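# Carry the coat stand into the adjoining taped area

## Task

Bring the coat stand into the neighbouring room and set it upright so that each of its four feet lies fully inside the yellow tape outline, with none touching the tape. The coffee table must still be standing upright at the end. The robot must not tip over or finish leaning. The stand has to stay there by itself; if it only stays put because the robot is holding it, the goal is not met.

## Robot and tools

Robot: a Hello Robot Stretch 3, one arm only. It has a two-wheeled base (0.33 m long, 0.34 m wide), a lift that moves the arm up and down a mast, and a telescoping arm pointing out to the robot's right. There is no sideways drive; to move the gripper forward or back you drive the base. Turning in place pivots about the point between the drive wheels, 0.05 m behind the front edge. With the arm pulled in and the wrist folded, the turning sweep has radius 0.28 m; an unfolded level wrist reaches beyond that. Occasionally a loose object may get a brief external shove.

Frames: the base frame has its origin on the floor between the drive wheels, x forward, y left, z up. hand_pose is reported in it, at the fingertip meeting point. The odometry frame is the base frame at scene start; base_odometry counts wheel turns only, so slipping reads as travel. Heading is positive to the left, range -3.142 to 3.142.

Tool execute_actions takes "actions", a list run in order (empty list: just report state and images). Each action may have "robot", "steps" (1 to 450 control steps at 30 per second, default 1) and "until". {"steps": n} alone waits. "robot" is one command, a list of up to 8 commands run one after another (items may be {"pause_s": s}, s at most 15), or {"stop": true}, which brakes everything and clears the queue.
A command may contain:
- "base": exactly one key. translate_m is a relative drive in metres from where the base is when the command begins, positive forward, magnitude at most 1. rotate_rad is a relative turn in radians, positive counter-clockwise seen from above, magnitude at most 3.2.
- "joints": absolute targets by name; unnamed joints keep their current goal. lift_m 0 to 1.1 (arm height); arm_m 0 to 0.52 (extension); wrist_yaw_rad -1.345 to 4.42 (0 along the arm, positive toward the front, 3.0 folded over the base); wrist_pitch_rad -1.57 to 0.451 (0 level, negative tips fingers down); wrist_roll_rad -2.911 to 2.911; gripper_m -0.089 to 0.179 (bigger is wider; the actual fingertip gap is smaller, by about 0.007 nearly closed and 0.025 fully open; zero gap below 0.007); head_pan_rad -3.953 to 1.73 (0 ahead, positive left, -1.57 faces along the arm); head_tilt_rad -1.53 to 0.419 (negative looks down).
- "contact_limits": {"arm_m": effort percent 1 to 100}, stopping the arm once its effort reaches that level; lasts until the next arm_m command.
All parts of a command start together and keep moving across later actions and during your thinking. A new command overrides at once: named joints retarget, others keep going, any older queue is discarded. One out-of-range value rejects the entire call.
"until" ends an action early. {"robot": {"status": "ended"}} fires when nothing reads moving and no queue is running; use it with steps 450 to wait for completion. Field tests look like {"lift_m": [">", 0.3], "base_status": ["!=", "moving"]}; numbers compare at printed precision, so avoid "=". {"any": {"status": "ended"}} fires when any single motion or queue ends.

Tool zoom_image: {"camera": head_camera | nav_camera | wrist_camera, "region": [x0, y0, x1, y1]} in pixels of that camera's latest image, origin top-left, at most 504 by 504. Head cameras follow head pan/tilt; wrist_camera rides on the gripper.

Tool finished_scene: {"scene": number}. Irreversible; call only once every motion has ended and the result is stable.

Results: each shows one instant plus one image per camera. base_status shows progress, e.g. "moving (translate_m +0.1200 of +0.3000)". joint_goals, joint_status, measured_speeds (units per second), refusals count, queue state (idle, running, done, dropped, stopped) and queue_left. Status words: moving, done (within tolerance), off_target (rested away from goal; for the base, something blocks it and wheels still push), contact_stop (lift or arm hit something and went slack), time_out, stopped, not_commanded, torque_fault (wrist servo off for 10 s, limp). Lines starting "refused:", "dropped:" or "replaced:" explain rejected goals, abandoned queue items, or how a superseded motion ended. robot.on_its_own reports goals the robot changed itself, slack or switched-off joints, a motor effort outside rest range (likely pushing or carrying), and base tilt of 3 degrees or more from start. lidar_m: 12 distances from the base origin, 30 degree sectors, first straight ahead then counter-clockwise (4th left, 7th behind, 10th right), plane 0.17 m above the floor, "-" means nothing seen; thin legs may be missed. wrist_depth_mm and head_depth_mm: 7x7 median depth grids. motor_effort in percent, bracket is peak; readings carry fixed bias and noise. base_tilt in degrees, forward and right positive.

Speed: base reaches 0.30 m/s and 1.9 rad/s only when stowed (lift_m under 0.30, arm_m under 0.03, wrist_yaw_rad over 2.54); otherwise 0.10 m/s and 0.63 rad/s.

Gripping: command gripper_m below the object's width; release by going at least 0.02 above the touching value. Readings and done do not confirm a grasp. Over-squeezing lets the stall guard weaken grip.

Cautions: fold or unfold the wrist only with lift_m 0.32 to 0.95, wrist_pitch_rad -0.4, roll near 0; once folded, lift may drop to 0.25. With yaw below -0.4 keep pitch at -0.5 or lower. Pushing on something rigid with the gripper above about 0.45 m can tip the robot; a second push after contact_stop tips it more easily. Driving while holding or pressing something immovable, or snagging furniture (especially reversing), risks tipping: reverse the last move in small steps, release contact, and lower lift_m to about 0.2 if still leaning. Avoid drops, slams, hard hits and knocking the coffee table or stand over. Finish only after everything is still and nothing is held.

Each tool is called after "Request:" by a JSON object that holds its "api" and its "payload".

## Session

Request:
{"api": "execute_actions", "payload": {"actions": []}}

Scene clock: 0.00 s.
robot.base_odometry: x=+0.000 y=+0.000 heading=+0.000 (m, m, rad; robot's odometry frame)
robot.turned_by_wheels: +0.000 (rad since the last result)
robot.turned_by_imu: +0.000 (rad since the last result)
robot.base_tilt: forward=+1.9 right=-0.1 (deg)
robot.lidar_m: 1.55 1.91 1.83 1.34 0.96 0.92 0.95 0.74 0.71 0.73 0.98 2.51
robot.head_depth_mm: 2065 2690 2687 2685 2694 2704 2343 / 2073 2789 2806 2819 2794 2841 2329 / 2080 2898 2937 2951 2954 2924 2205 / 2092 3051 3142 3132 3131 3117 2277 / 2109 2956 3090 3146 3154 3052 2280 / 2113 2618 2670 2679 2698 2728 2263 / 2141 2336 2355 2369 2381 2435 2244
robot.base_status: not_commanded
robot.joint_positions: lift_m=+0.581 arm_m=+0.000 wrist_yaw_rad=+3.058 wrist_pitch_rad=-0.450 wrist_roll_rad=+0.010 gripper_m=+0.037 head_pan_rad=+0.000 head_tilt_rad=-0.002
robot.joint_goals: lift_m=+0.581 arm_m=+0.000 wrist_yaw_rad=+3.058 wrist_pitch_rad=-0.450 wrist_roll_rad=+0.010 gripper_m=+0.037 head_pan_rad=+0.000 head_tilt_rad=-0.002
robot.joint_status: lift_m=not_commanded arm_m=not_commanded wrist_yaw_rad=not_commanded wrist_pitch_rad=not_commanded wrist_roll_rad=not_commanded gripper_m=not_commanded head_pan_rad=not_commanded head_tilt_rad=not_commanded
robot.measured_speeds: translate_m=+0.000 rotate_rad=+0.000 lift_m=+0.000 arm_m=+0.000 wrist_yaw_rad=+0.000 wrist_pitch_rad=+0.000 wrist_roll_rad=+0.000 head_pan_rad=+0.000 head_tilt_rad=+0.000
robot: refusals=0 queue=idle queue_left=0
robot.motor_effort: left_wheel=+0 right_wheel=+0 lift_m=+23 arm_m=-1 wrist_yaw_rad=+0 wrist_pitch_rad=+5 wrist_roll_rad=+0 gripper_m=+0 head_pan_rad=+0 head_tilt_rad=+2 (%)
robot.hand_pose: x=-0.0029 y=+0.0745 z=+0.5866 quat_wxyz=(+0.187, +0.698, +0.128, +0.679) (m; robot's base frame)
robot.wrist_depth_mm: 784 919 - - - - - / 805 985 - - - - - / 849 - - - - - - / 861 - - - - - - / 911 - - - - - - / 837 854 - 869 893 887 883 / 747 757 746 748 738 772 767
pictures: head_camera (sideways: a quarter turn clockwise sets it upright), nav_camera (sideways: a quarter turn counterclockwise sets it upright), wrist_camera
Images, in order (width x height): head_camera 896x504, nav_camera 672x504, wrist_camera 644x364.

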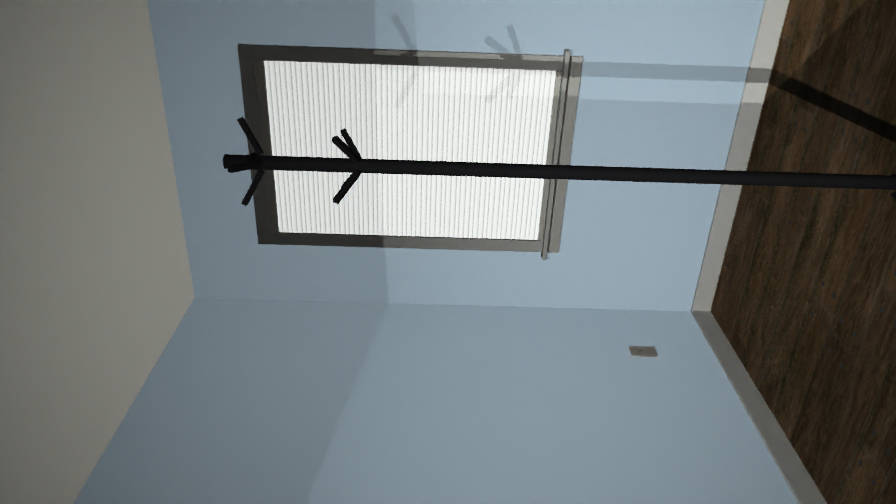

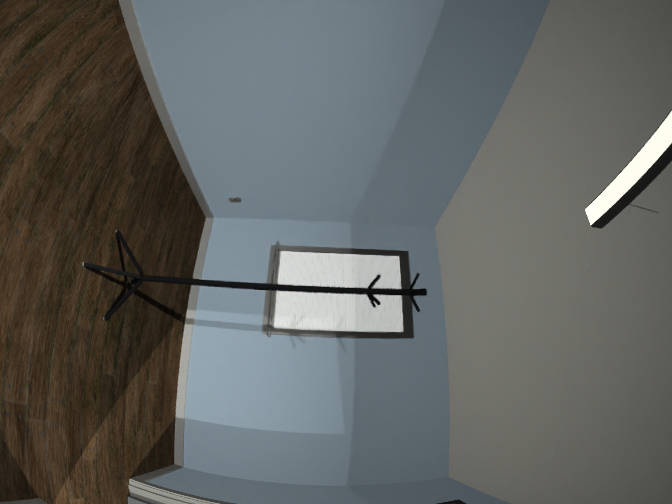

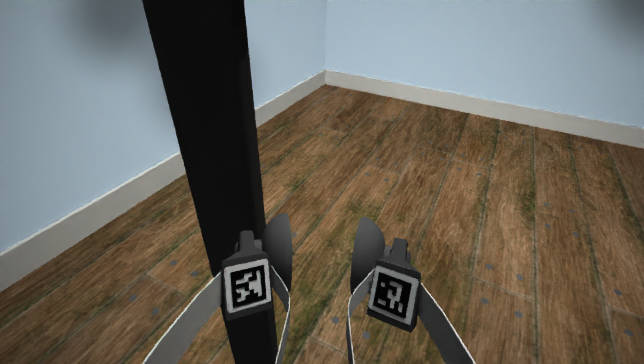

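Request:
{"api": "execute_actions", "payload": {"actions": [{"robot":{"joints":{"head_pan_rad":-0.9,"head_tilt_rad":-0.6}},"steps":100,"until":{"robot":{"status":"ended"}}}]}}

Request:
{"api": "execute_actions", "payload": {"actions": [{"robot":{"joints":{"head_pan_rad":-2.2,"head_tilt_rad":-0.6}},"steps":100,"until":{"robot":{"status":"ended"}}}]}}

Scene clock: 1.63 s.
robot.base_odometry: x=+0.000 y=+0.000 heading=+0.000 (m, m, rad; robot's odometry frame)
robot.turned_by_wheels: +0.000 (rad since the last result)
robot.turned_by_imu: +0.000 (rad since the last result)
robot.base_tilt: forward=+1.9 right=+0.0 (deg)
robot.lidar_m: 1.55 1.90 1.83 1.34 0.96 0.92 0.95 0.74 0.71 0.73 0.98 2.52
robot.head_depth_mm: 967 1018 1072 1133 1205 1285 1240 / 1848 1175 1253 1347 1448 1443 1262 / 1875 2060 2315 2231 1706 1471 1260 / 1830 2040 2261 2209 1763 1466 1255 / 2079 2298 2581 2199 1755 1467 1252 / 2452 2670 2834 2198 1750 1458 1248 / 2359 2566 2756 2200 1758 1455 1248
robot.base_status: not_commanded
robot.joint_positions: lift_m=+0.581 arm_m=+0.000 wrist_yaw_rad=+3.058 wrist_pitch_rad=-0.450 wrist_roll_rad=+0.010 gripper_m=+0.037 head_pan_rad=-0.893 head_tilt_rad=-0.592
robot.joint_goals: lift_m=+0.581 arm_m=+0.000 wrist_yaw_rad=+3.058 wrist_pitch_rad=-0.450 wrist_roll_rad=+0.010 gripper_m=+0.037 head_pan_rad=-0.900 head_tilt_rad=-0.600
robot.joint_status: lift_m=not_commanded arm_m=not_commanded wrist_yaw_rad=not_commanded wrist_pitch_rad=not_commanded wrist_roll_rad=not_commanded gripper_m=not_commanded head_pan_rad=done head_tilt_rad=done
robot.measured_speeds: translate_m=+0.000 rotate_rad=+0.000 lift_m=+0.000 arm_m=+0.000 wrist_yaw_rad=+0.000 wrist_pitch_rad=+0.000 wrist_roll_rad=+0.000 head_pan_rad=+0.000 head_tilt_rad=+0.000
robot: refusals=0 queue=done queue_left=0
robot.motor_effort: left_wheel=+0(0) right_wheel=+0(1) lift_m=+23(23) arm_m=-1(1) wrist_yaw_rad=+0(0) wrist_pitch_rad=+5(5) wrist_roll_rad=+0(0) gripper_m=+0(0) head_pan_rad=-4(44) head_tilt_rad=-6(49) (%)
robot.hand_pose: x=-0.0029 y=+0.0745 z=+0.5866 quat_wxyz=(+0.187, +0.698, +0.128, +0.679) (m; robot's base frame)
robot.wrist_depth_mm: 779 930 - - - - - / 818 975 - - - - - / 855 - - - - - - / 880 - - - - - - / 902 - - - - - - / 825 840 - 875 898 917 909 / 741 746 723 762 738 763 772
pictures: head_camera (sideways: a quarter turn clockwise sets it upright), nav_camera (sideways: a quarter turn counterclockwise sets it upright), wrist_camera
Images, in order (width x height): head_camera 896x504, nav_camera 672x504, wrist_camera 644x364.

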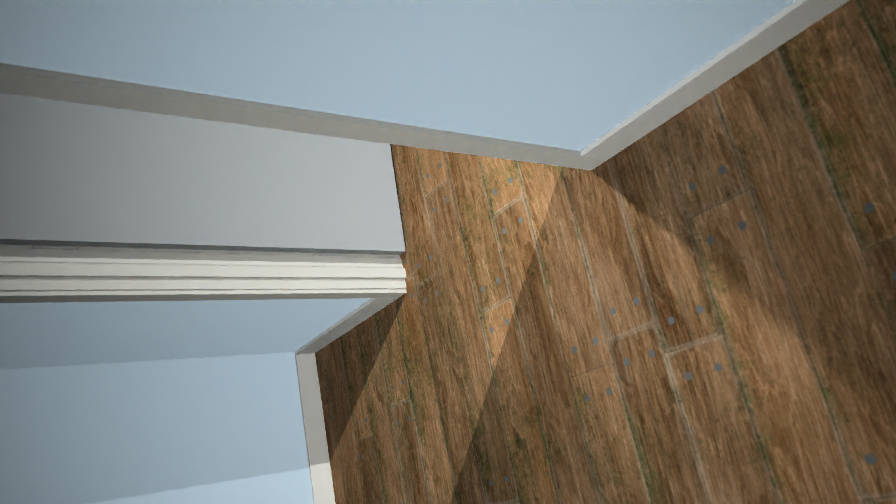

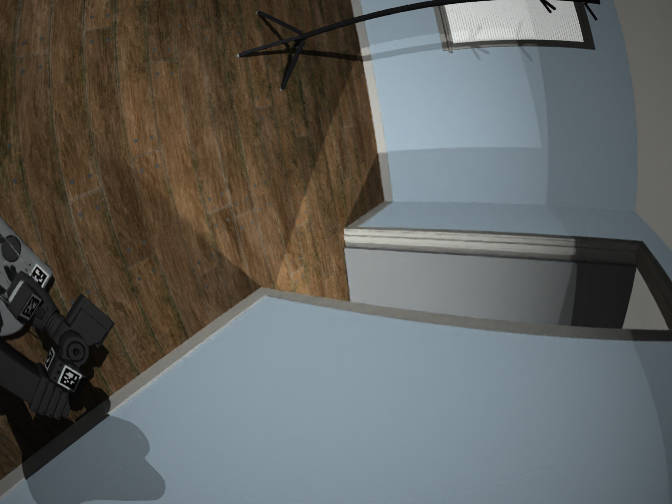

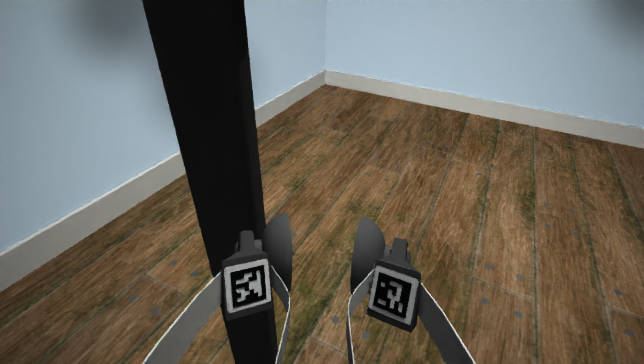

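Scene clock: 2.83 s.
robot.base_odometry: x=+0.000 y=+0.000 heading=+0.000 (m, m, rad; robot's odometry frame)
robot.turned_by_wheels: +0.000 (rad since the last result)
robot.turned_by_imu: +0.000 (rad since the last result)
robot.base_tilt: forward=+1.9 right=-0.1 (deg)
robot.lidar_m: 1.55 1.91 1.83 1.34 0.96 0.92 0.95 0.74 0.71 0.73 0.98 2.51
robot.head_depth_mm: 607 669 747 848 976 1154 1263 / 600 662 739 836 961 1131 1252 / 595 656 730 825 946 1114 1233 / 588 648 721 813 930 1091 1216 / 583 640 713 802 917 1074 1219 / 577 634 704 792 903 1050 1201 / 572 627 697 779 891 1035 1183
robot.base_status: not_commanded
robot.joint_positions: lift_m=+0.581 arm_m=+0.000 wrist_yaw_rad=+3.058 wrist_pitch_rad=-0.450 wrist_roll_rad=+0.010 gripper_m=+0.037 head_pan_rad=-2.193 head_tilt_rad=-0.592
robot.joint_goals: lift_m=+0.581 arm_m=+0.000 wrist_yaw_rad=+3.058 wrist_pitch_rad=-0.450 wrist_roll_rad=+0.010 gripper_m=+0.037 head_pan_rad=-2.200 head_tilt_rad=-0.600
robot.joint_status: lift_m=not_commanded arm_m=not_commanded wrist_yaw_rad=not_commanded wrist_pitch_rad=not_commanded wrist_roll_rad=not_commanded gripper_m=not_commanded head_pan_rad=done head_tilt_rad=done
robot.measured_speeds: translate_m=+0.000 rotate_rad=+0.000 lift_m=+0.000 arm_m=+0.000 wrist_yaw_rad=+0.000 wrist_pitch_rad=+0.000 wrist_roll_rad=+0.000 head_pan_rad=+0.000 head_tilt_rad=+0.000
robot: refusals=0 queue=done queue_left=0
robot.motor_effort: left_wheel=+0(0) right_wheel=+0(0) lift_m=+23(23) arm_m=-1(1) wrist_yaw_rad=+1(0) wrist_pitch_rad=+5(5) wrist_roll_rad=+0(0) gripper_m=+0(0) head_pan_rad=-4(44) head_tilt_rad=-5(5) (%)
robot.hand_pose: x=-0.0029 y=+0.0745 z=+0.5866 quat_wxyz=(+0.187, +0.698, +0.128, +0.679) (m; robot's base frame)
robot.wrist_depth_mm: 772 922 - - - - - / 822 974 - - - - - / 851 - - - - - - / 889 - - - - - - / 917 - - - - - - / 842 871 - 887 911 889 894 / 732 735 723 753 749 767 772
pictures: head_camera (sideways: a quarter turn clockwise sets it upright), nav_camera (sideways: a quarter turn counterclockwise sets it upright), wrist_camera
Images, in order (width x height): head_camera 896x504, nav_camera 672x504, wrist_camera 644x364.

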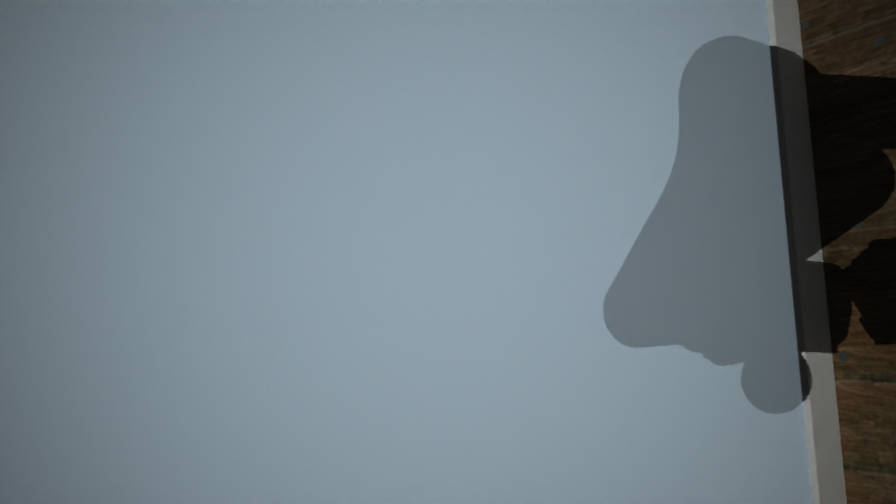

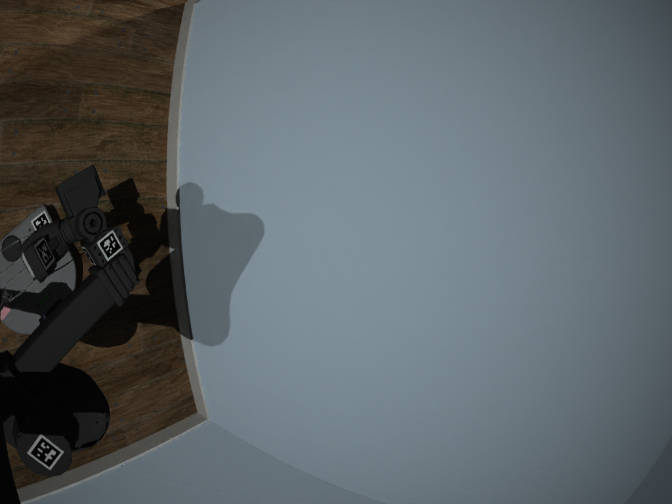

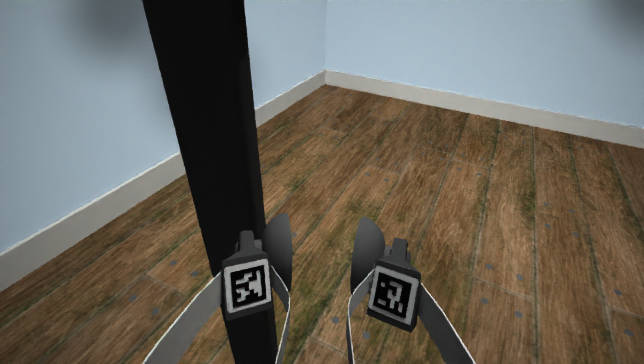

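Request:
{"api": "execute_actions", "payload": {"actions": [{"robot":[{"joints":{"lift_m":0.27,"head_pan_rad":-1.57,"head_tilt_rad":-0.5},"base":{"rotate_rad":-0.52}},{"base":{"translate_m":1.0}},{"base":{"translate_m":0.55}}],"steps":450,"until":{"robot":{"status":"ended"}}}]}}

Scene clock: 15.33 s.
robot.base_odometry: x=+1.345 y=-0.770 heading=-0.520 (m, m, rad; robot's odometry frame)
robot.turned_by_wheels: -0.520 (rad since the last result)
robot.turned_by_imu: -0.518 (rad since the last result)
robot.base_tilt: forward=+2.0 right=-0.1 (deg)
robot.lidar_m: 1.30 1.34 1.81 0.53 1.92 2.58 2.48 0.97 0.80 1.58 0.82 0.93
robot.head_depth_mm: 2467 2690 2946 2563 1960 1580 1274 / 2491 2726 2947 2555 1945 1580 1327 / 2477 2697 2939 2564 1948 1574 1327 / 2484 2673 2913 2539 1940 1571 1319 / 2458 2697 2942 2543 1933 1556 1315 / 2475 2637 2883 2309 1854 1560 1307 / 1273 1303 1337 1369 1405 1440 1308
robot.base_status: done (translate_m +0.5500 of +0.5500)
robot.joint_positions: lift_m=+0.270 arm_m=+0.000 wrist_yaw_rad=+3.058 wrist_pitch_rad=-0.451 wrist_roll_rad=+0.010 gripper_m=+0.037 head_pan_rad=-1.577 head_tilt_rad=-0.507
robot.joint_goals: lift_m=+0.270 arm_m=+0.000 wrist_yaw_rad=+3.058 wrist_pitch_rad=-0.451 wrist_roll_rad=+0.010 gripper_m=+0.037 head_pan_rad=-1.570 head_tilt_rad=-0.500
robot.joint_status: lift_m=done arm_m=not_commanded wrist_yaw_rad=not_commanded wrist_pitch_rad=not_commanded wrist_roll_rad=not_commanded gripper_m=not_commanded head_pan_rad=done head_tilt_rad=done
robot.measured_speeds: translate_m=+0.000 rotate_rad=+0.000 lift_m=+0.000 arm_m=+0.000 wrist_yaw_rad=+0.000 wrist_pitch_rad=+0.000 wrist_roll_rad=+0.000 head_pan_rad=+0.000 head_tilt_rad=+0.000
robot: refusals=0 queue=done queue_left=0
robot.motor_effort: left_wheel=+1(8) right_wheel=-2(6) lift_m=+14(23) arm_m=-1(1) wrist_yaw_rad=+0(1) wrist_pitch_rad=+5(5) wrist_roll_rad=+0(0) gripper_m=+0(1) head_pan_rad=+3(37) head_tilt_rad=+5(18) (%)
robot.hand_pose: x=-0.0029 y=+0.0745 z=+0.2759 quat_wxyz=(+0.188, +0.698, +0.128, +0.679) (m; robot's base frame)
robot.wrist_depth_mm: - - - - - - - / - - - - - - - / 849 872 - 905 936 937 970 / 686 679 - 702 712 728 739 / 560 563 - 579 587 592 594 / 470 - - - 498 498 509 / - - - - 413 428 431
pictures: head_camera (sideways: a quarter turn clockwise sets it upright), nav_camera (sideways: a quarter turn counterclockwise sets it upright), wrist_camera
Images, in order (width x height): head_camera 896x504, nav_camera 672x504, wrist_camera 644x364.

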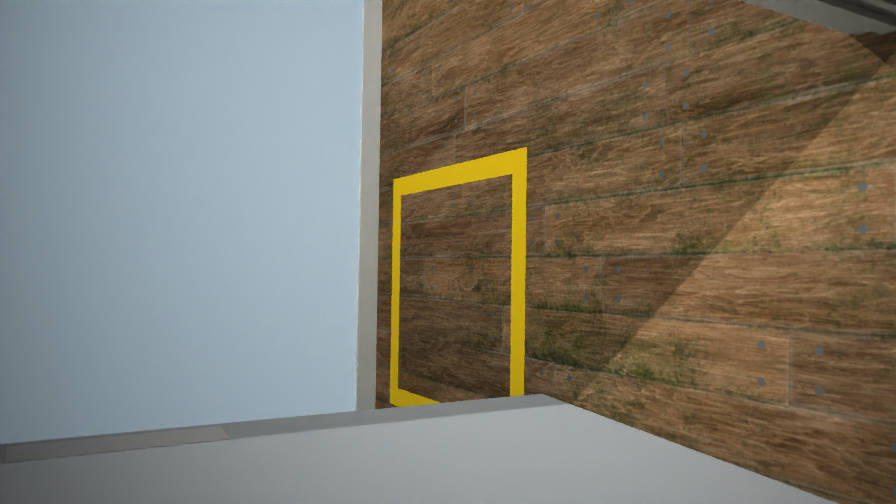

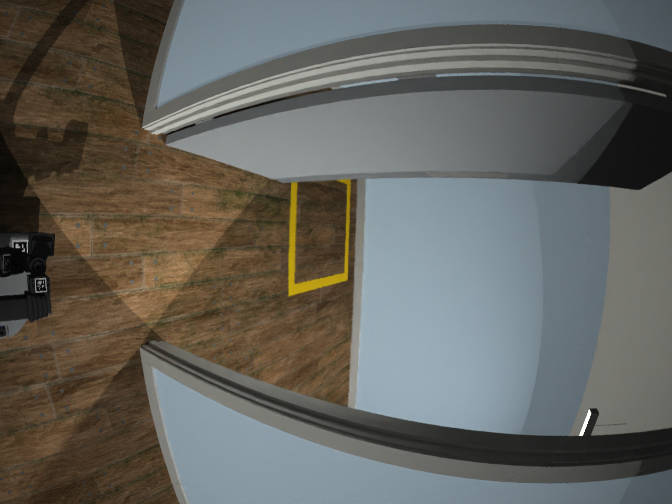

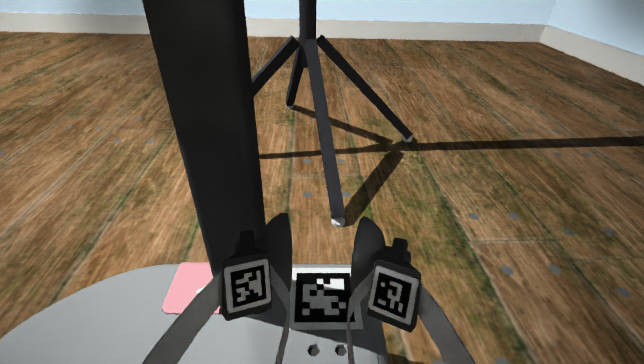

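Request:
{"api": "execute_actions", "payload": {"actions": [{"robot":[{"base":{"rotate_rad":-3.14}},{"joints":{"lift_m":0.9,"wrist_pitch_rad":-0.4,"head_tilt_rad":-0.8}},{"joints":{"wrist_yaw_rad":0.96,"gripper_m":0.17},"base":{"translate_m":-0.2}},{"joints":{"wrist_pitch_rad":0,"arm_m":0.2}}],"steps":450,"until":{"robot":{"status":"ended"}}}]}}

Scene clock: 31.53 s.
robot.base_odometry: x=+1.519 y=-0.869 heading=+2.623 (m, m, rad; robot's odometry frame)
robot.turned_by_wheels: -3.140 (rad since the last result)
robot.turned_by_imu: -3.126 (rad since the last result)
robot.base_tilt: forward=+1.9 right=+0.0 (deg)
robot.lidar_m: 2.68 0.96 0.93 0.94 0.82 0.92 1.10 1.14 1.52 0.68 0.57 2.57
robot.head_depth_mm: 1666 1856 - 1774 1511 1319 1168 / 1658 1819 - 1764 1505 1316 1163 / 1660 1855 - 1710 1502 1302 1162 / 1658 1889 2100 1711 1497 1311 1158 / 1653 1834 - 1708 1488 1304 1156 / 1656 1830 2080 1744 1418 1275 1140 / 1654 1777 1976 1685 1477 1271 1157
robot.base_status: done (translate_m -0.2000 of -0.2000)
robot.joint_positions: lift_m=+0.900 arm_m=+0.194 wrist_yaw_rad=+0.960 wrist_pitch_rad=-0.022 wrist_roll_rad=+0.010 gripper_m=+0.170 head_pan_rad=-1.577 head_tilt_rad=-0.790
robot.joint_goals: lift_m=+0.900 arm_m=+0.200 wrist_yaw_rad=+0.960 wrist_pitch_rad=+0.000 wrist_roll_rad=+0.010 gripper_m=+0.170 head_pan_rad=-1.570 head_tilt_rad=-0.800
robot.joint_status: lift_m=done arm_m=moving wrist_yaw_rad=done wrist_pitch_rad=moving wrist_roll_rad=not_commanded gripper_m=done head_pan_rad=done head_tilt_rad=done
robot.measured_speeds: translate_m=+0.000 rotate_rad=+0.000 lift_m=+0.000 arm_m=+0.042 wrist_yaw_rad=+0.000 wrist_pitch_rad=+0.000 wrist_roll_rad=+0.000 head_pan_rad=+0.000 head_tilt_rad=+0.000
robot: refusals=0 queue=running queue_left=0
robot.motor_effort: left_wheel=+2(8) right_wheel=-3(7) lift_m=+30(29) arm_m=+6(4) wrist_yaw_rad=+1(3) wrist_pitch_rad=+7(8) wrist_roll_rad=+0(0) gripper_m=+0(83) head_pan_rad=+3(3) head_tilt_rad=-7(34) (%)
robot.hand_pose: x=+0.1880 y=-0.4856 z=+1.0086 quat_wxyz=(+0.628, +0.335, -0.626, +0.318) (m; robot's base frame)
robot.wrist_depth_mm: - - - - - 264 - / - - - - - - - / - - - - - - - / - - - - - - - / - - - - - - - / - - - - - - - / - - - - - - -
pictures: head_camera (sideways: a quarter turn clockwise sets it upright), nav_camera (sideways: a quarter turn counterclockwise sets it upright), wrist_camera
Images, in order (width x height): head_camera 896x504, nav_camera 672x504, wrist_camera 644x364.

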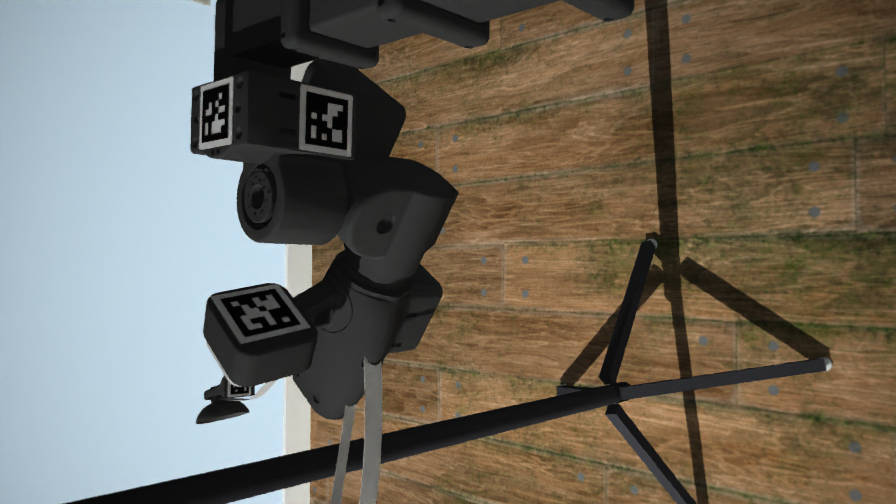

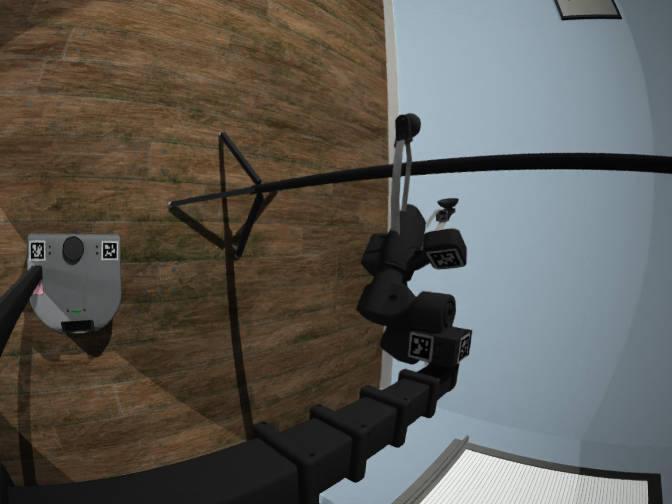

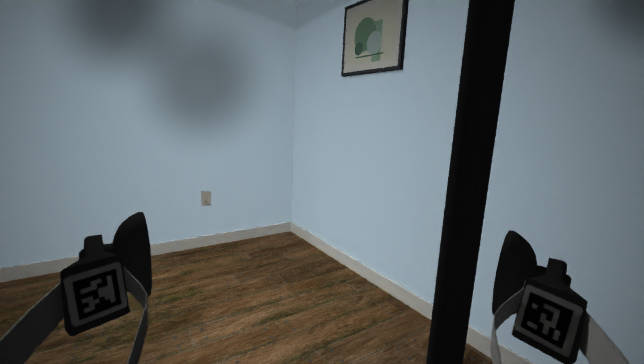

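Request:
{"api": "execute_actions", "payload": {"actions": [{"robot":[{"joints":{"arm_m":0.36}}],"steps":450,"until":{"robot":{"status":"ended"}}}]}}

Scene clock: 34.37 s.
robot.base_odometry: x=+1.519 y=-0.869 heading=+2.623 (m, m, rad; robot's odometry frame)
robot.turned_by_wheels: +0.000 (rad since the last result)
robot.turned_by_imu: +0.000 (rad since the last result)
robot.base_tilt: forward=+1.9 right=+0.0 (deg)
robot.lidar_m: 2.68 0.96 0.92 0.94 0.82 0.92 1.10 1.14 1.52 0.68 0.57 2.58
robot.head_depth_mm: 1669 - - 1755 1477 1312 1162 / 1634 - 2074 1759 1507 1311 1160 / 1639 - 2075 1756 1502 1307 1156 / 1655 1841 2063 1748 1495 1303 1156 / 1629 - 2052 1745 1496 1305 1158 / 1651 1835 2032 1728 1430 1273 1142 / 1650 1763 1926 1694 1478 1272 1147
robot.base_status: done (translate_m -0.2000 of -0.2000)
robot.joint_positions: lift_m=+0.900 arm_m=+0.360 wrist_yaw_rad=+0.960 wrist_pitch_rad=-0.022 wrist_roll_rad=+0.010 gripper_m=+0.170 head_pan_rad=-1.577 head_tilt_rad=-0.790
robot.joint_goals: lift_m=+0.900 arm_m=+0.360 wrist_yaw_rad=+0.960 wrist_pitch_rad=+0.000 wrist_roll_rad=+0.010 gripper_m=+0.170 head_pan_rad=-1.570 head_tilt_rad=-0.800
robot.joint_status: lift_m=done arm_m=done wrist_yaw_rad=done wrist_pitch_rad=done wrist_roll_rad=not_commanded gripper_m=done head_pan_rad=done head_tilt_rad=done
robot.measured_speeds: translate_m=+0.000 rotate_rad=+0.000 lift_m=+0.000 arm_m=+0.000 wrist_yaw_rad=+0.000 wrist_pitch_rad=+0.000 wrist_roll_rad=+0.000 head_pan_rad=+0.000 head_tilt_rad=+0.000
robot: refusals=0 queue=done queue_left=0
robot.motor_effort: left_wheel=+1(2) right_wheel=-3(2) lift_m=+31(30) arm_m=+4(7) wrist_yaw_rad=+1(0) wrist_pitch_rad=+9(10) wrist_roll_rad=+1(0) gripper_m=+0(0) head_pan_rad=+3(3) head_tilt_rad=-6(7) (%)
robot.hand_pose: x=+0.1880 y=-0.6514 z=+1.0086 quat_wxyz=(+0.628, +0.335, -0.626, +0.318) (m; robot's base frame)
robot.wrist_depth_mm: - - - 166 - - - / - - - 173 - - - / - - - 179 - - - / - - - 187 - - - / - - - 197 - - - / - - - - - - - / - - - - - - -
pictures: head_camera (sideways: a quarter turn clockwise sets it upright), nav_camera (sideways: a quarter turn counterclockwise sets it upright), wrist_camera
Images, in order (width x height): head_camera 896x504, nav_camera 672x504, wrist_camera 644x364.

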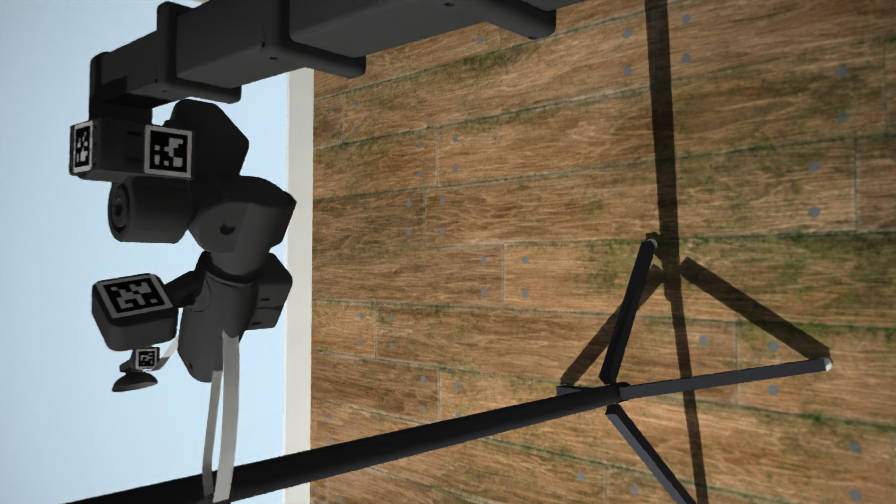

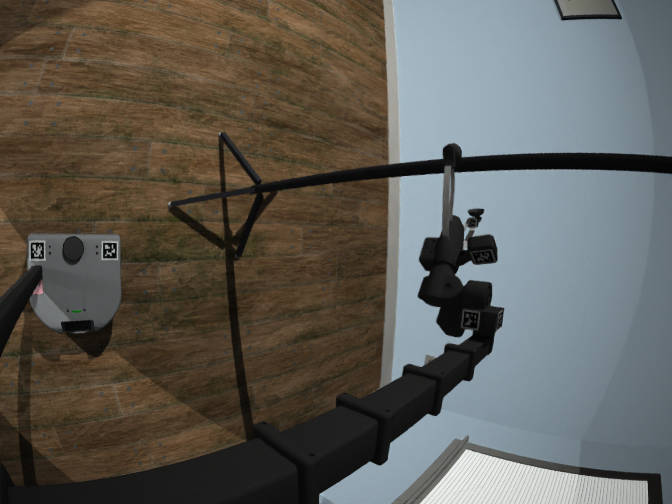

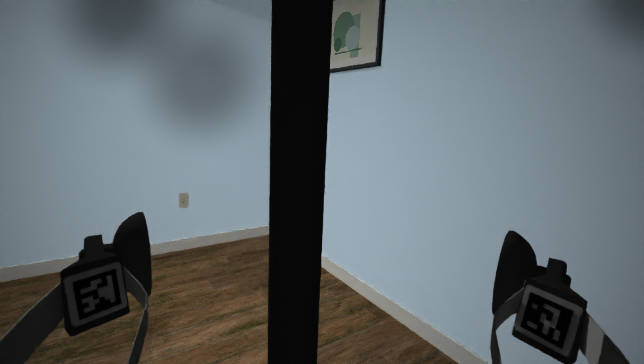

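Request:
{"api": "execute_actions", "payload": {"actions": [{"robot":[{"base":{"translate_m":0.034}},{"joints":{"gripper_m":-0.03}},{"pause_s":0.5},{"joints":{"lift_m":0.95}}],"steps":450,"until":{"robot":{"status":"ended"}}}]}}

Scene clock: 40.13 s.
robot.base_odometry: x=+1.489 y=-0.852 heading=+2.623 (m, m, rad; robot's odometry frame)
robot.turned_by_wheels: +0.000 (rad since the last result)
robot.turned_by_imu: -0.001 (rad since the last result)
robot.base_tilt: forward=+1.9 right=+0.0 (deg)
robot.lidar_m: 2.64 0.97 0.91 1.06 0.82 0.92 1.14 1.17 1.56 0.67 0.56 2.57
robot.head_depth_mm: - - 2079 1771 1510 1313 1167 / - 1929 2077 1757 1504 1315 1158 / - 1971 2052 1756 1490 1315 1159 / 1624 - 2052 1755 1504 1301 1155 / 1603 1937 2052 1741 1500 1303 1155 / 1650 1921 2040 1665 1427 1277 1156 / 577 1219 2023 1731 1482 1272 1147
robot.base_status: done (translate_m +0.0340 of +0.0340)
robot.joint_positions: lift_m=+0.949 arm_m=+0.360 wrist_yaw_rad=+0.956 wrist_pitch_rad=-0.175 wrist_roll_rad=+0.010 gripper_m=-0.023 head_pan_rad=-1.577 head_tilt_rad=-0.790
robot.joint_goals: lift_m=+0.950 arm_m=+0.360 wrist_yaw_rad=+0.960 wrist_pitch_rad=+0.000 wrist_roll_rad=+0.010 gripper_m=-0.024 head_pan_rad=-1.570 head_tilt_rad=-0.800
robot.joint_status: lift_m=done arm_m=done wrist_yaw_rad=done wrist_pitch_rad=done wrist_roll_rad=not_commanded gripper_m=done head_pan_rad=done head_tilt_rad=done
robot.measured_speeds: translate_m=+0.000 rotate_rad=+0.000 lift_m=+0.000 arm_m=+0.000 wrist_yaw_rad=+0.000 wrist_pitch_rad=+0.000 wrist_roll_rad=+0.000 head_pan_rad=+0.000 head_tilt_rad=+0.000
robot: refusals=0 queue=done queue_left=0
robot.on_its_own: gripper_m is held at -0.024, not at your -0.030, by its stall guard, which is not easing now; wrist_pitch_rad is at rest, and its effort (+70) is outside its rest range (-20 to +32)
robot.motor_effort: left_wheel=+2(5) right_wheel=-3(4) lift_m=+41(39) arm_m=+2(4) wrist_yaw_rad=+5(6) wrist_pitch_rad=+70(70) wrist_roll_rad=+0(0) gripper_m=-19(96) head_pan_rad=+3(3) head_tilt_rad=-7(6) (%)
robot.hand_pose: x=+0.1812 y=-0.6479 z=+1.0193 quat_wxyz=(+0.651, +0.380, -0.600, +0.267) (m; robot's base frame)
robot.wrist_depth_mm: - - - 130 - - 996 / - - - 137 - - - / - - - 145 - - - / - - - 155 - - - / - - - 161 - - - / - - - 171 - - - / - - - 191 - - -
pictures: head_camera (sideways: a quarter turn clockwise sets it upright), nav_camera (sideways: a quarter turn counterclockwise sets it upright), wrist_camera
Images, in order (width x height): head_camera 896x504, nav_camera 672x504, wrist_camera 644x364.

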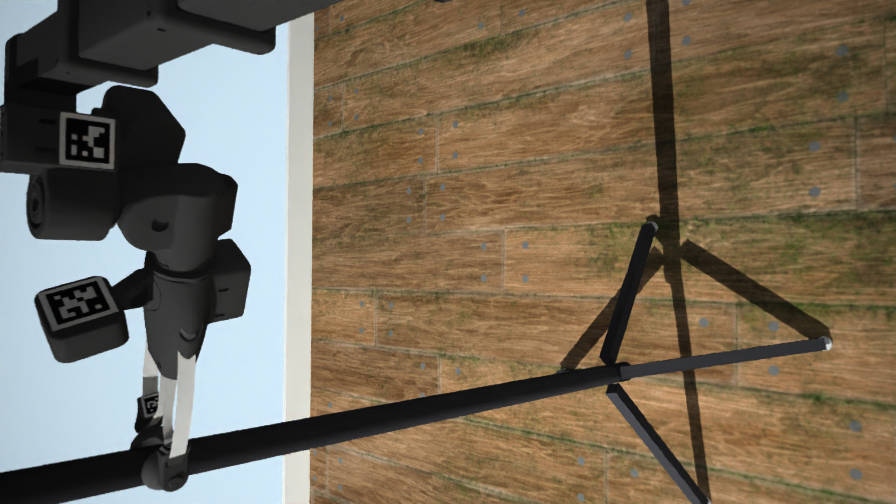

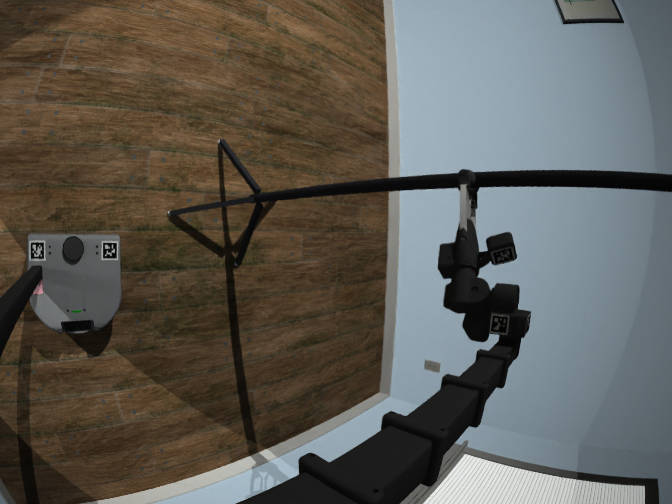

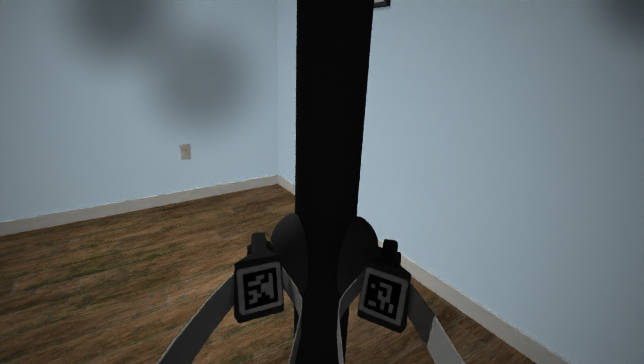

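Too heavy; slide it from a low grip instead.

Request:
{"api": "execute_actions", "payload": {"actions": [{"robot":[{"joints":{"lift_m":0.905}},{"joints":{"gripper_m":0.12}},{"joints":{"lift_m":0.26}}],"steps":450,"until":{"robot":{"status":"ended"}}}]}}

Scene clock: 50.37 s.
robot.base_odometry: x=+1.489 y=-0.852 heading=+2.623 (m, m, rad; robot's odometry frame)
robot.turned_by_wheels: +0.000 (rad since the last result)
robot.turned_by_imu: -0.001 (rad since the last result)
robot.base_tilt: forward=+1.9 right=+0.0 (deg)
robot.lidar_m: 2.64 0.97 0.90 1.05 0.82 0.92 1.14 1.17 1.57 0.67 0.56 2.57
robot.head_depth_mm: 1671 1893 2082 1762 1505 1317 1165 / 1652 1893 2062 1769 1508 1313 1166 / 1655 1892 2064 1761 1529 1311 1156 / 1667 1882 2057 1745 1527 1282 1156 / 1656 1878 2047 1747 1495 1301 1152 / 1646 1880 2036 1658 1453 1273 1152 / 589 665 2034 1736 1488 1271 1149
robot.base_status: done (translate_m +0.0340 of +0.0340)
robot.joint_positions: lift_m=+0.260 arm_m=+0.360 wrist_yaw_rad=+0.958 wrist_pitch_rad=-0.022 wrist_roll_rad=+0.010 gripper_m=+0.120 head_pan_rad=-1.577 head_tilt_rad=-0.790
robot.joint_goals: lift_m=+0.260 arm_m=+0.360 wrist_yaw_rad=+0.960 wrist_pitch_rad=+0.000 wrist_roll_rad=+0.010 gripper_m=+0.120 head_pan_rad=-1.570 head_tilt_rad=-0.800
robot.joint_status: lift_m=done arm_m=done wrist_yaw_rad=done wrist_pitch_rad=done wrist_roll_rad=not_commanded gripper_m=done head_pan_rad=done head_tilt_rad=done
robot.measured_speeds: translate_m=+0.000 rotate_rad=+0.000 lift_m=+0.000 arm_m=+0.000 wrist_yaw_rad=+0.000 wrist_pitch_rad=+0.000 wrist_roll_rad=+0.000 head_pan_rad=+0.000 head_tilt_rad=+0.000
robot: refusals=0 queue=done queue_left=0
robot.motor_effort: left_wheel=+1(3) right_wheel=-2(8) lift_m=+14(39) arm_m=+2(2) wrist_yaw_rad=+2(5) wrist_pitch_rad=+9(70) wrist_roll_rad=+0(0) gripper_m=+0(82) head_pan_rad=+3(3) head_tilt_rad=-6(7) (%)
robot.hand_pose: x=+0.1877 y=-0.6519 z=+0.3694 quat_wxyz=(+0.628, +0.334, -0.627, +0.317) (m; robot's base frame)
robot.wrist_depth_mm: - - - 137 - - - / - - - 142 - - - / - - - 147 - - - / - - - 152 - - - / - - - 157 - - - / 828 910 869 163 915 979 979 / 645 643 665 171 683 658 732
pictures: head_camera (sideways: a quarter turn clockwise sets it upright), nav_camera (sideways: a quarter turn counterclockwise sets it upright), wrist_camera
Images, in order (width x height): head_camera 896x504, nav_camera 672x504, wrist_camera 644x364.

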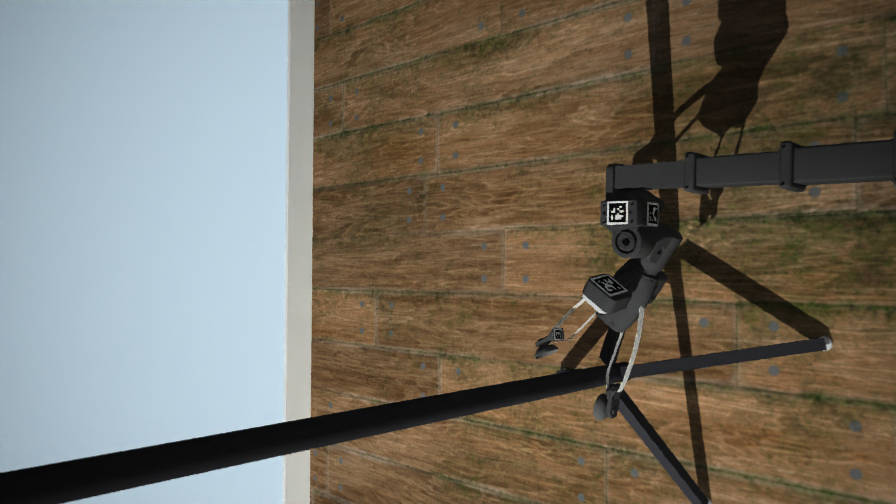

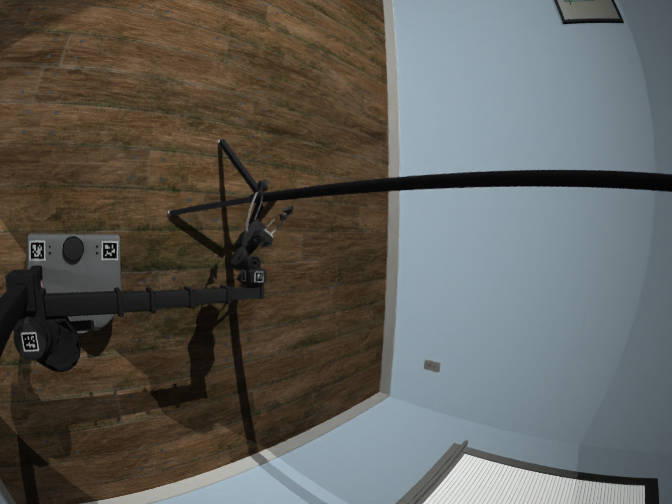

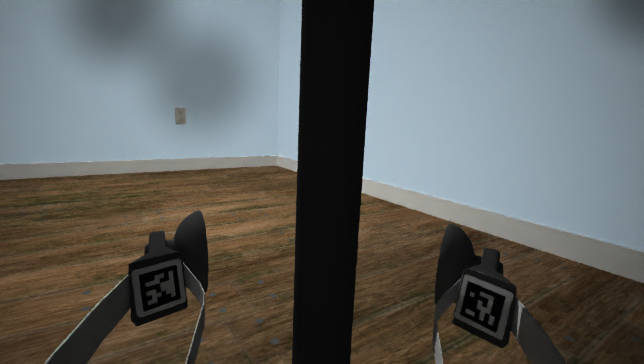

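Request:
{"api": "execute_actions", "payload": {"actions": [{"robot":[{"joints":{"gripper_m":-0.02}},{"joints":{"wrist_yaw_rad":1.31,"arm_m":0.0,"head_pan_rad":-0.6,"head_tilt_rad":-1.1}}],"steps":450,"until":{"robot":{"status":"ended"}}}]}}

Scene clock: 57.43 s.
robot.base_odometry: x=+1.489 y=-0.852 heading=+2.623 (m, m, rad; robot's odometry frame)
robot.turned_by_wheels: +0.000 (rad since the last result)
robot.turned_by_imu: -0.002 (rad since the last result)
robot.base_tilt: forward=+1.9 right=+0.0 (deg)
robot.lidar_m: 2.64 0.98 0.90 1.06 0.82 0.92 1.14 1.17 1.57 1.86 0.25 0.27
robot.head_depth_mm: 1887 1736 1558 1418 1302 1197 1114 / 317 367 1522 1412 1279 1200 - / 1939 1719 1510 1357 1266 1205 - / 1922 1722 1545 1410 1273 1194 - / 1931 1719 1542 1402 1291 1181 1131 / 1927 1706 1545 1403 1288 1190 1108 / 1925 1706 1539 1404 1289 1189 1104
robot.base_status: done (translate_m +0.0340 of +0.0340)
robot.joint_positions: lift_m=+0.260 arm_m=+0.000 wrist_yaw_rad=+1.185 wrist_pitch_rad=-0.023 wrist_roll_rad=+0.010 gripper_m=-0.019 head_pan_rad=-0.606 head_tilt_rad=-1.088
robot.joint_goals: lift_m=+0.260 arm_m=+0.000 wrist_yaw_rad=+1.200 wrist_pitch_rad=+0.000 wrist_roll_rad=+0.010 gripper_m=-0.020 head_pan_rad=-0.600 head_tilt_rad=-1.100
robot.joint_status: lift_m=done arm_m=done wrist_yaw_rad=off_target wrist_pitch_rad=done wrist_roll_rad=not_commanded gripper_m=done head_pan_rad=done head_tilt_rad=done
robot.measured_speeds: translate_m=+0.000 rotate_rad=+0.000 lift_m=+0.000 arm_m=+0.000 wrist_yaw_rad=+0.000 wrist_pitch_rad=+0.000 wrist_roll_rad=+0.000 head_pan_rad=+0.000 head_tilt_rad=+0.000
robot: refusals=0 queue=dropped queue_left=0
robot.on_its_own: wrist_yaw_rad is held at +1.200, not at your +1.310, by its stall guard, which is not easing now; wrist_yaw_rad is at rest, and its effort (+18) is outside its rest range (-12 to +12)
robot.motor_effort: left_wheel=+0(12) right_wheel=+2(23) lift_m=+15(15) arm_m=-4(21) wrist_yaw_rad=+18(100) wrist_pitch_rad=+9(10) wrist_roll_rad=+0(0) gripper_m=-15(94) head_pan_rad=+4(42) head_tilt_rad=-8(37) (%)
robot.hand_pose: x=+0.2155 y=-0.2413 z=+0.3691 quat_wxyz=(+0.588, +0.404, -0.585, +0.386) (m; robot's base frame)
robot.wrist_depth_mm: - - - 156 - - - / - - - 161 - - - / - - - 166 - - - / - - - 171 - - - / - - - 172 - - - / 843 861 869 - 922 945 977 / 640 656 661 200 677 706 707
pictures: head_camera (sideways: a quarter turn clockwise sets it upright), nav_camera (sideways: a quarter turn counterclockwise sets it upright), wrist_camera
Images, in order (width x height): head_camera 896x504, nav_camera 672x504, wrist_camera 644x364.

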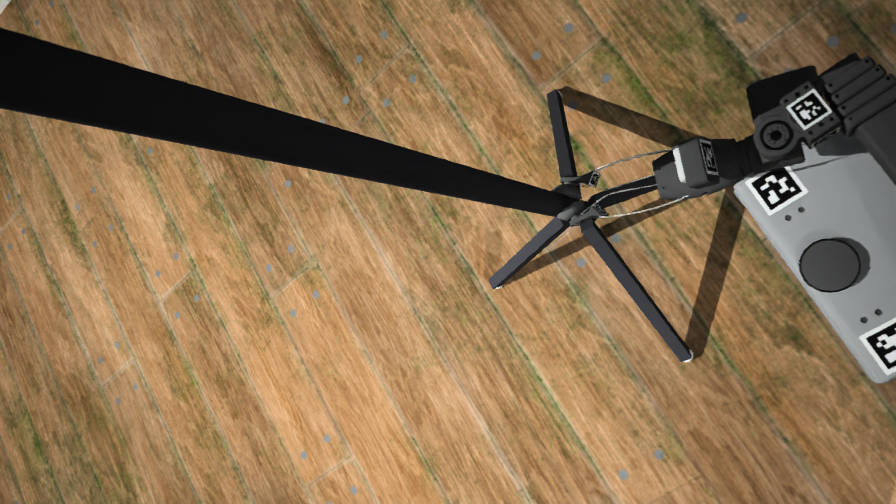

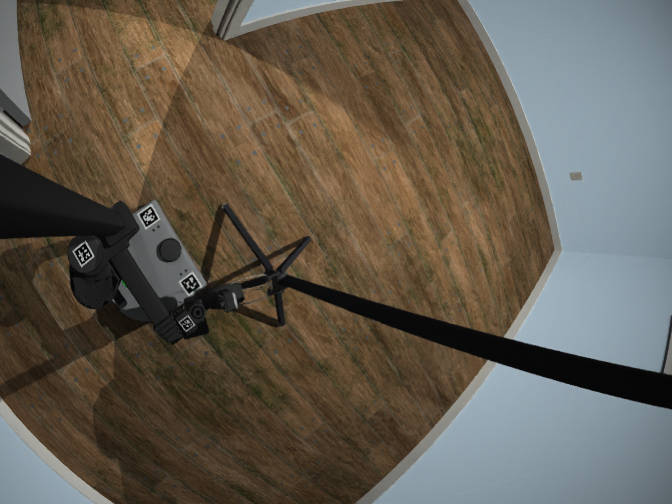

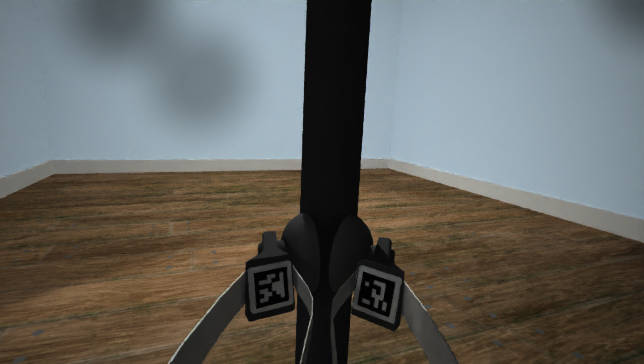

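Request:
{"api": "execute_actions", "payload": {"actions": [{"robot":[{"joints":{"gripper_m":0.15}},{"base":{"translate_m":-0.384}},{"base":{"rotate_rad":-1.57},"joints":{"wrist_yaw_rad":2.6}},{"base":{"translate_m":0.85}},{"base":{"rotate_rad":1.57}},{"base":{"translate_m":0.425}},{"base":{"rotate_rad":1.56}},{"joints":{"wrist_yaw_rad":1.57,"arm_m":0.03,"head_pan_rad":0,"head_tilt_rad":-0.8}}],"steps":450,"until":{"robot":{"status":"ended"}}},{"steps":450,"until":{"robot":{"status":"ended"}}}]}}

Scene clock: 81.77 s.
robot.base_odometry: x=+1.874 y=-0.093 heading=-2.100 (m, m, rad; robot's odometry frame)
robot.turned_by_wheels: +1.560 (rad since the last result)
robot.turned_by_imu: +1.545 (rad since the last result)
robot.base_tilt: forward=+1.9 right=-0.1 (deg)
robot.lidar_m: 0.62 1.55 1.21 1.15 1.18 1.06 1.01 1.04 1.37 2.63 2.26 0.52
robot.head_depth_mm: 3239 607 1754 1740 1495 1279 1167 / 3263 2605 2093 1658 1435 1278 1159 / 3267 2591 2083 1744 1490 1275 1137 / 3269 2599 2080 1728 1491 1278 1153 / 3186 2488 2061 1721 1483 1296 1149 / 1593 1674 1862 1722 1480 1292 1151 / 1353 1525 1770 1703 1471 1293 1149
robot.base_status: done (rotate_rad +1.5599 of +1.5600)
robot.joint_positions: lift_m=+0.260 arm_m=+0.030 wrist_yaw_rad=+1.572 wrist_pitch_rad=-0.021 wrist_roll_rad=+0.010 gripper_m=+0.150 head_pan_rad=-0.007 head_tilt_rad=-0.804
robot.joint_goals: lift_m=+0.260 arm_m=+0.030 wrist_yaw_rad=+1.570 wrist_pitch_rad=+0.000 wrist_roll_rad=+0.010 gripper_m=+0.150 head_pan_rad=+0.000 head_tilt_rad=-0.800
robot.joint_status: lift_m=done arm_m=done wrist_yaw_rad=done wrist_pitch_rad=done wrist_roll_rad=not_commanded gripper_m=done head_pan_rad=done head_tilt_rad=done
robot.measured_speeds: translate_m=+0.000 rotate_rad=+0.000 lift_m=+0.000 arm_m=+0.000 wrist_yaw_rad=+0.000 wrist_pitch_rad=+0.000 wrist_roll_rad=+0.000 head_pan_rad=+0.000 head_tilt_rad=+0.000
robot: refusals=0 queue=done queue_left=0
robot.motor_effort: left_wheel=-2(8) right_wheel=+2(11) lift_m=+15(15) arm_m=+4(9) wrist_yaw_rad=-3(17) wrist_pitch_rad=+8(9) wrist_roll_rad=+0(0) gripper_m=+1(80) head_pan_rad=+3(35) head_tilt_rad=+2(30) (%)
robot.hand_pose: x=+0.2343 y=-0.1744 z=+0.3696 quat_wxyz=(+0.503, +0.508, -0.497, +0.493) (m; robot's base frame)
robot.wrist_depth_mm: - - - - - - - / - - - - - - - / - - - - - - - / - - - - - - - / - - - - - - - / 863 - 858 846 861 - 980 / 652 653 641 645 658 673 718
pictures: head_camera (sideways: a quarter turn clockwise sets it upright), nav_camera (sideways: a quarter turn counterclockwise sets it upright), wrist_camera
Images, in order (width x height): head_camera 896x504, nav_camera 672x504, wrist_camera 644x364.

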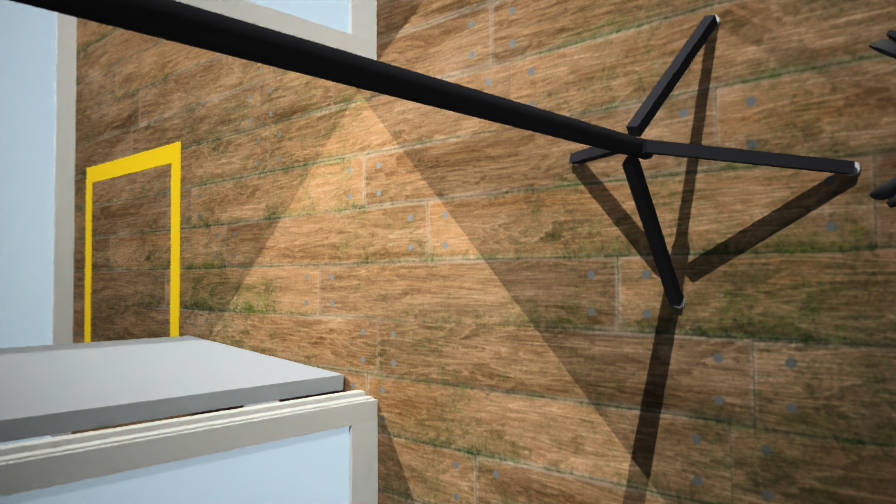

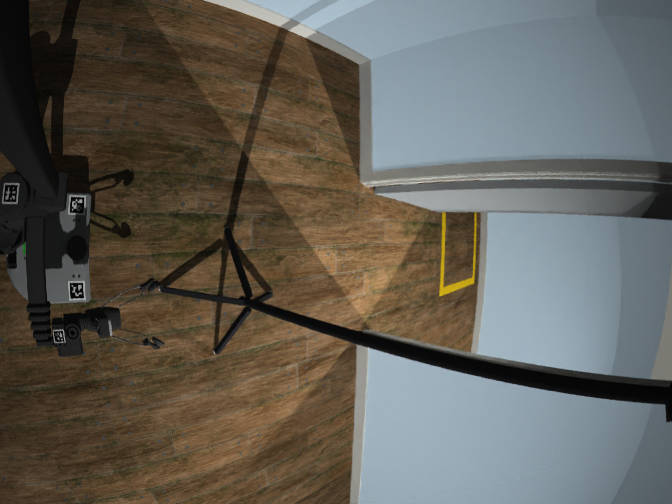

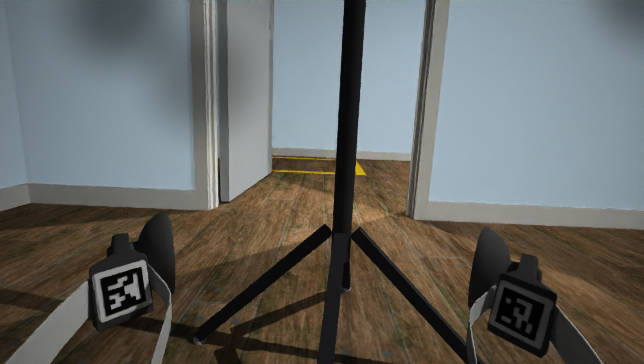

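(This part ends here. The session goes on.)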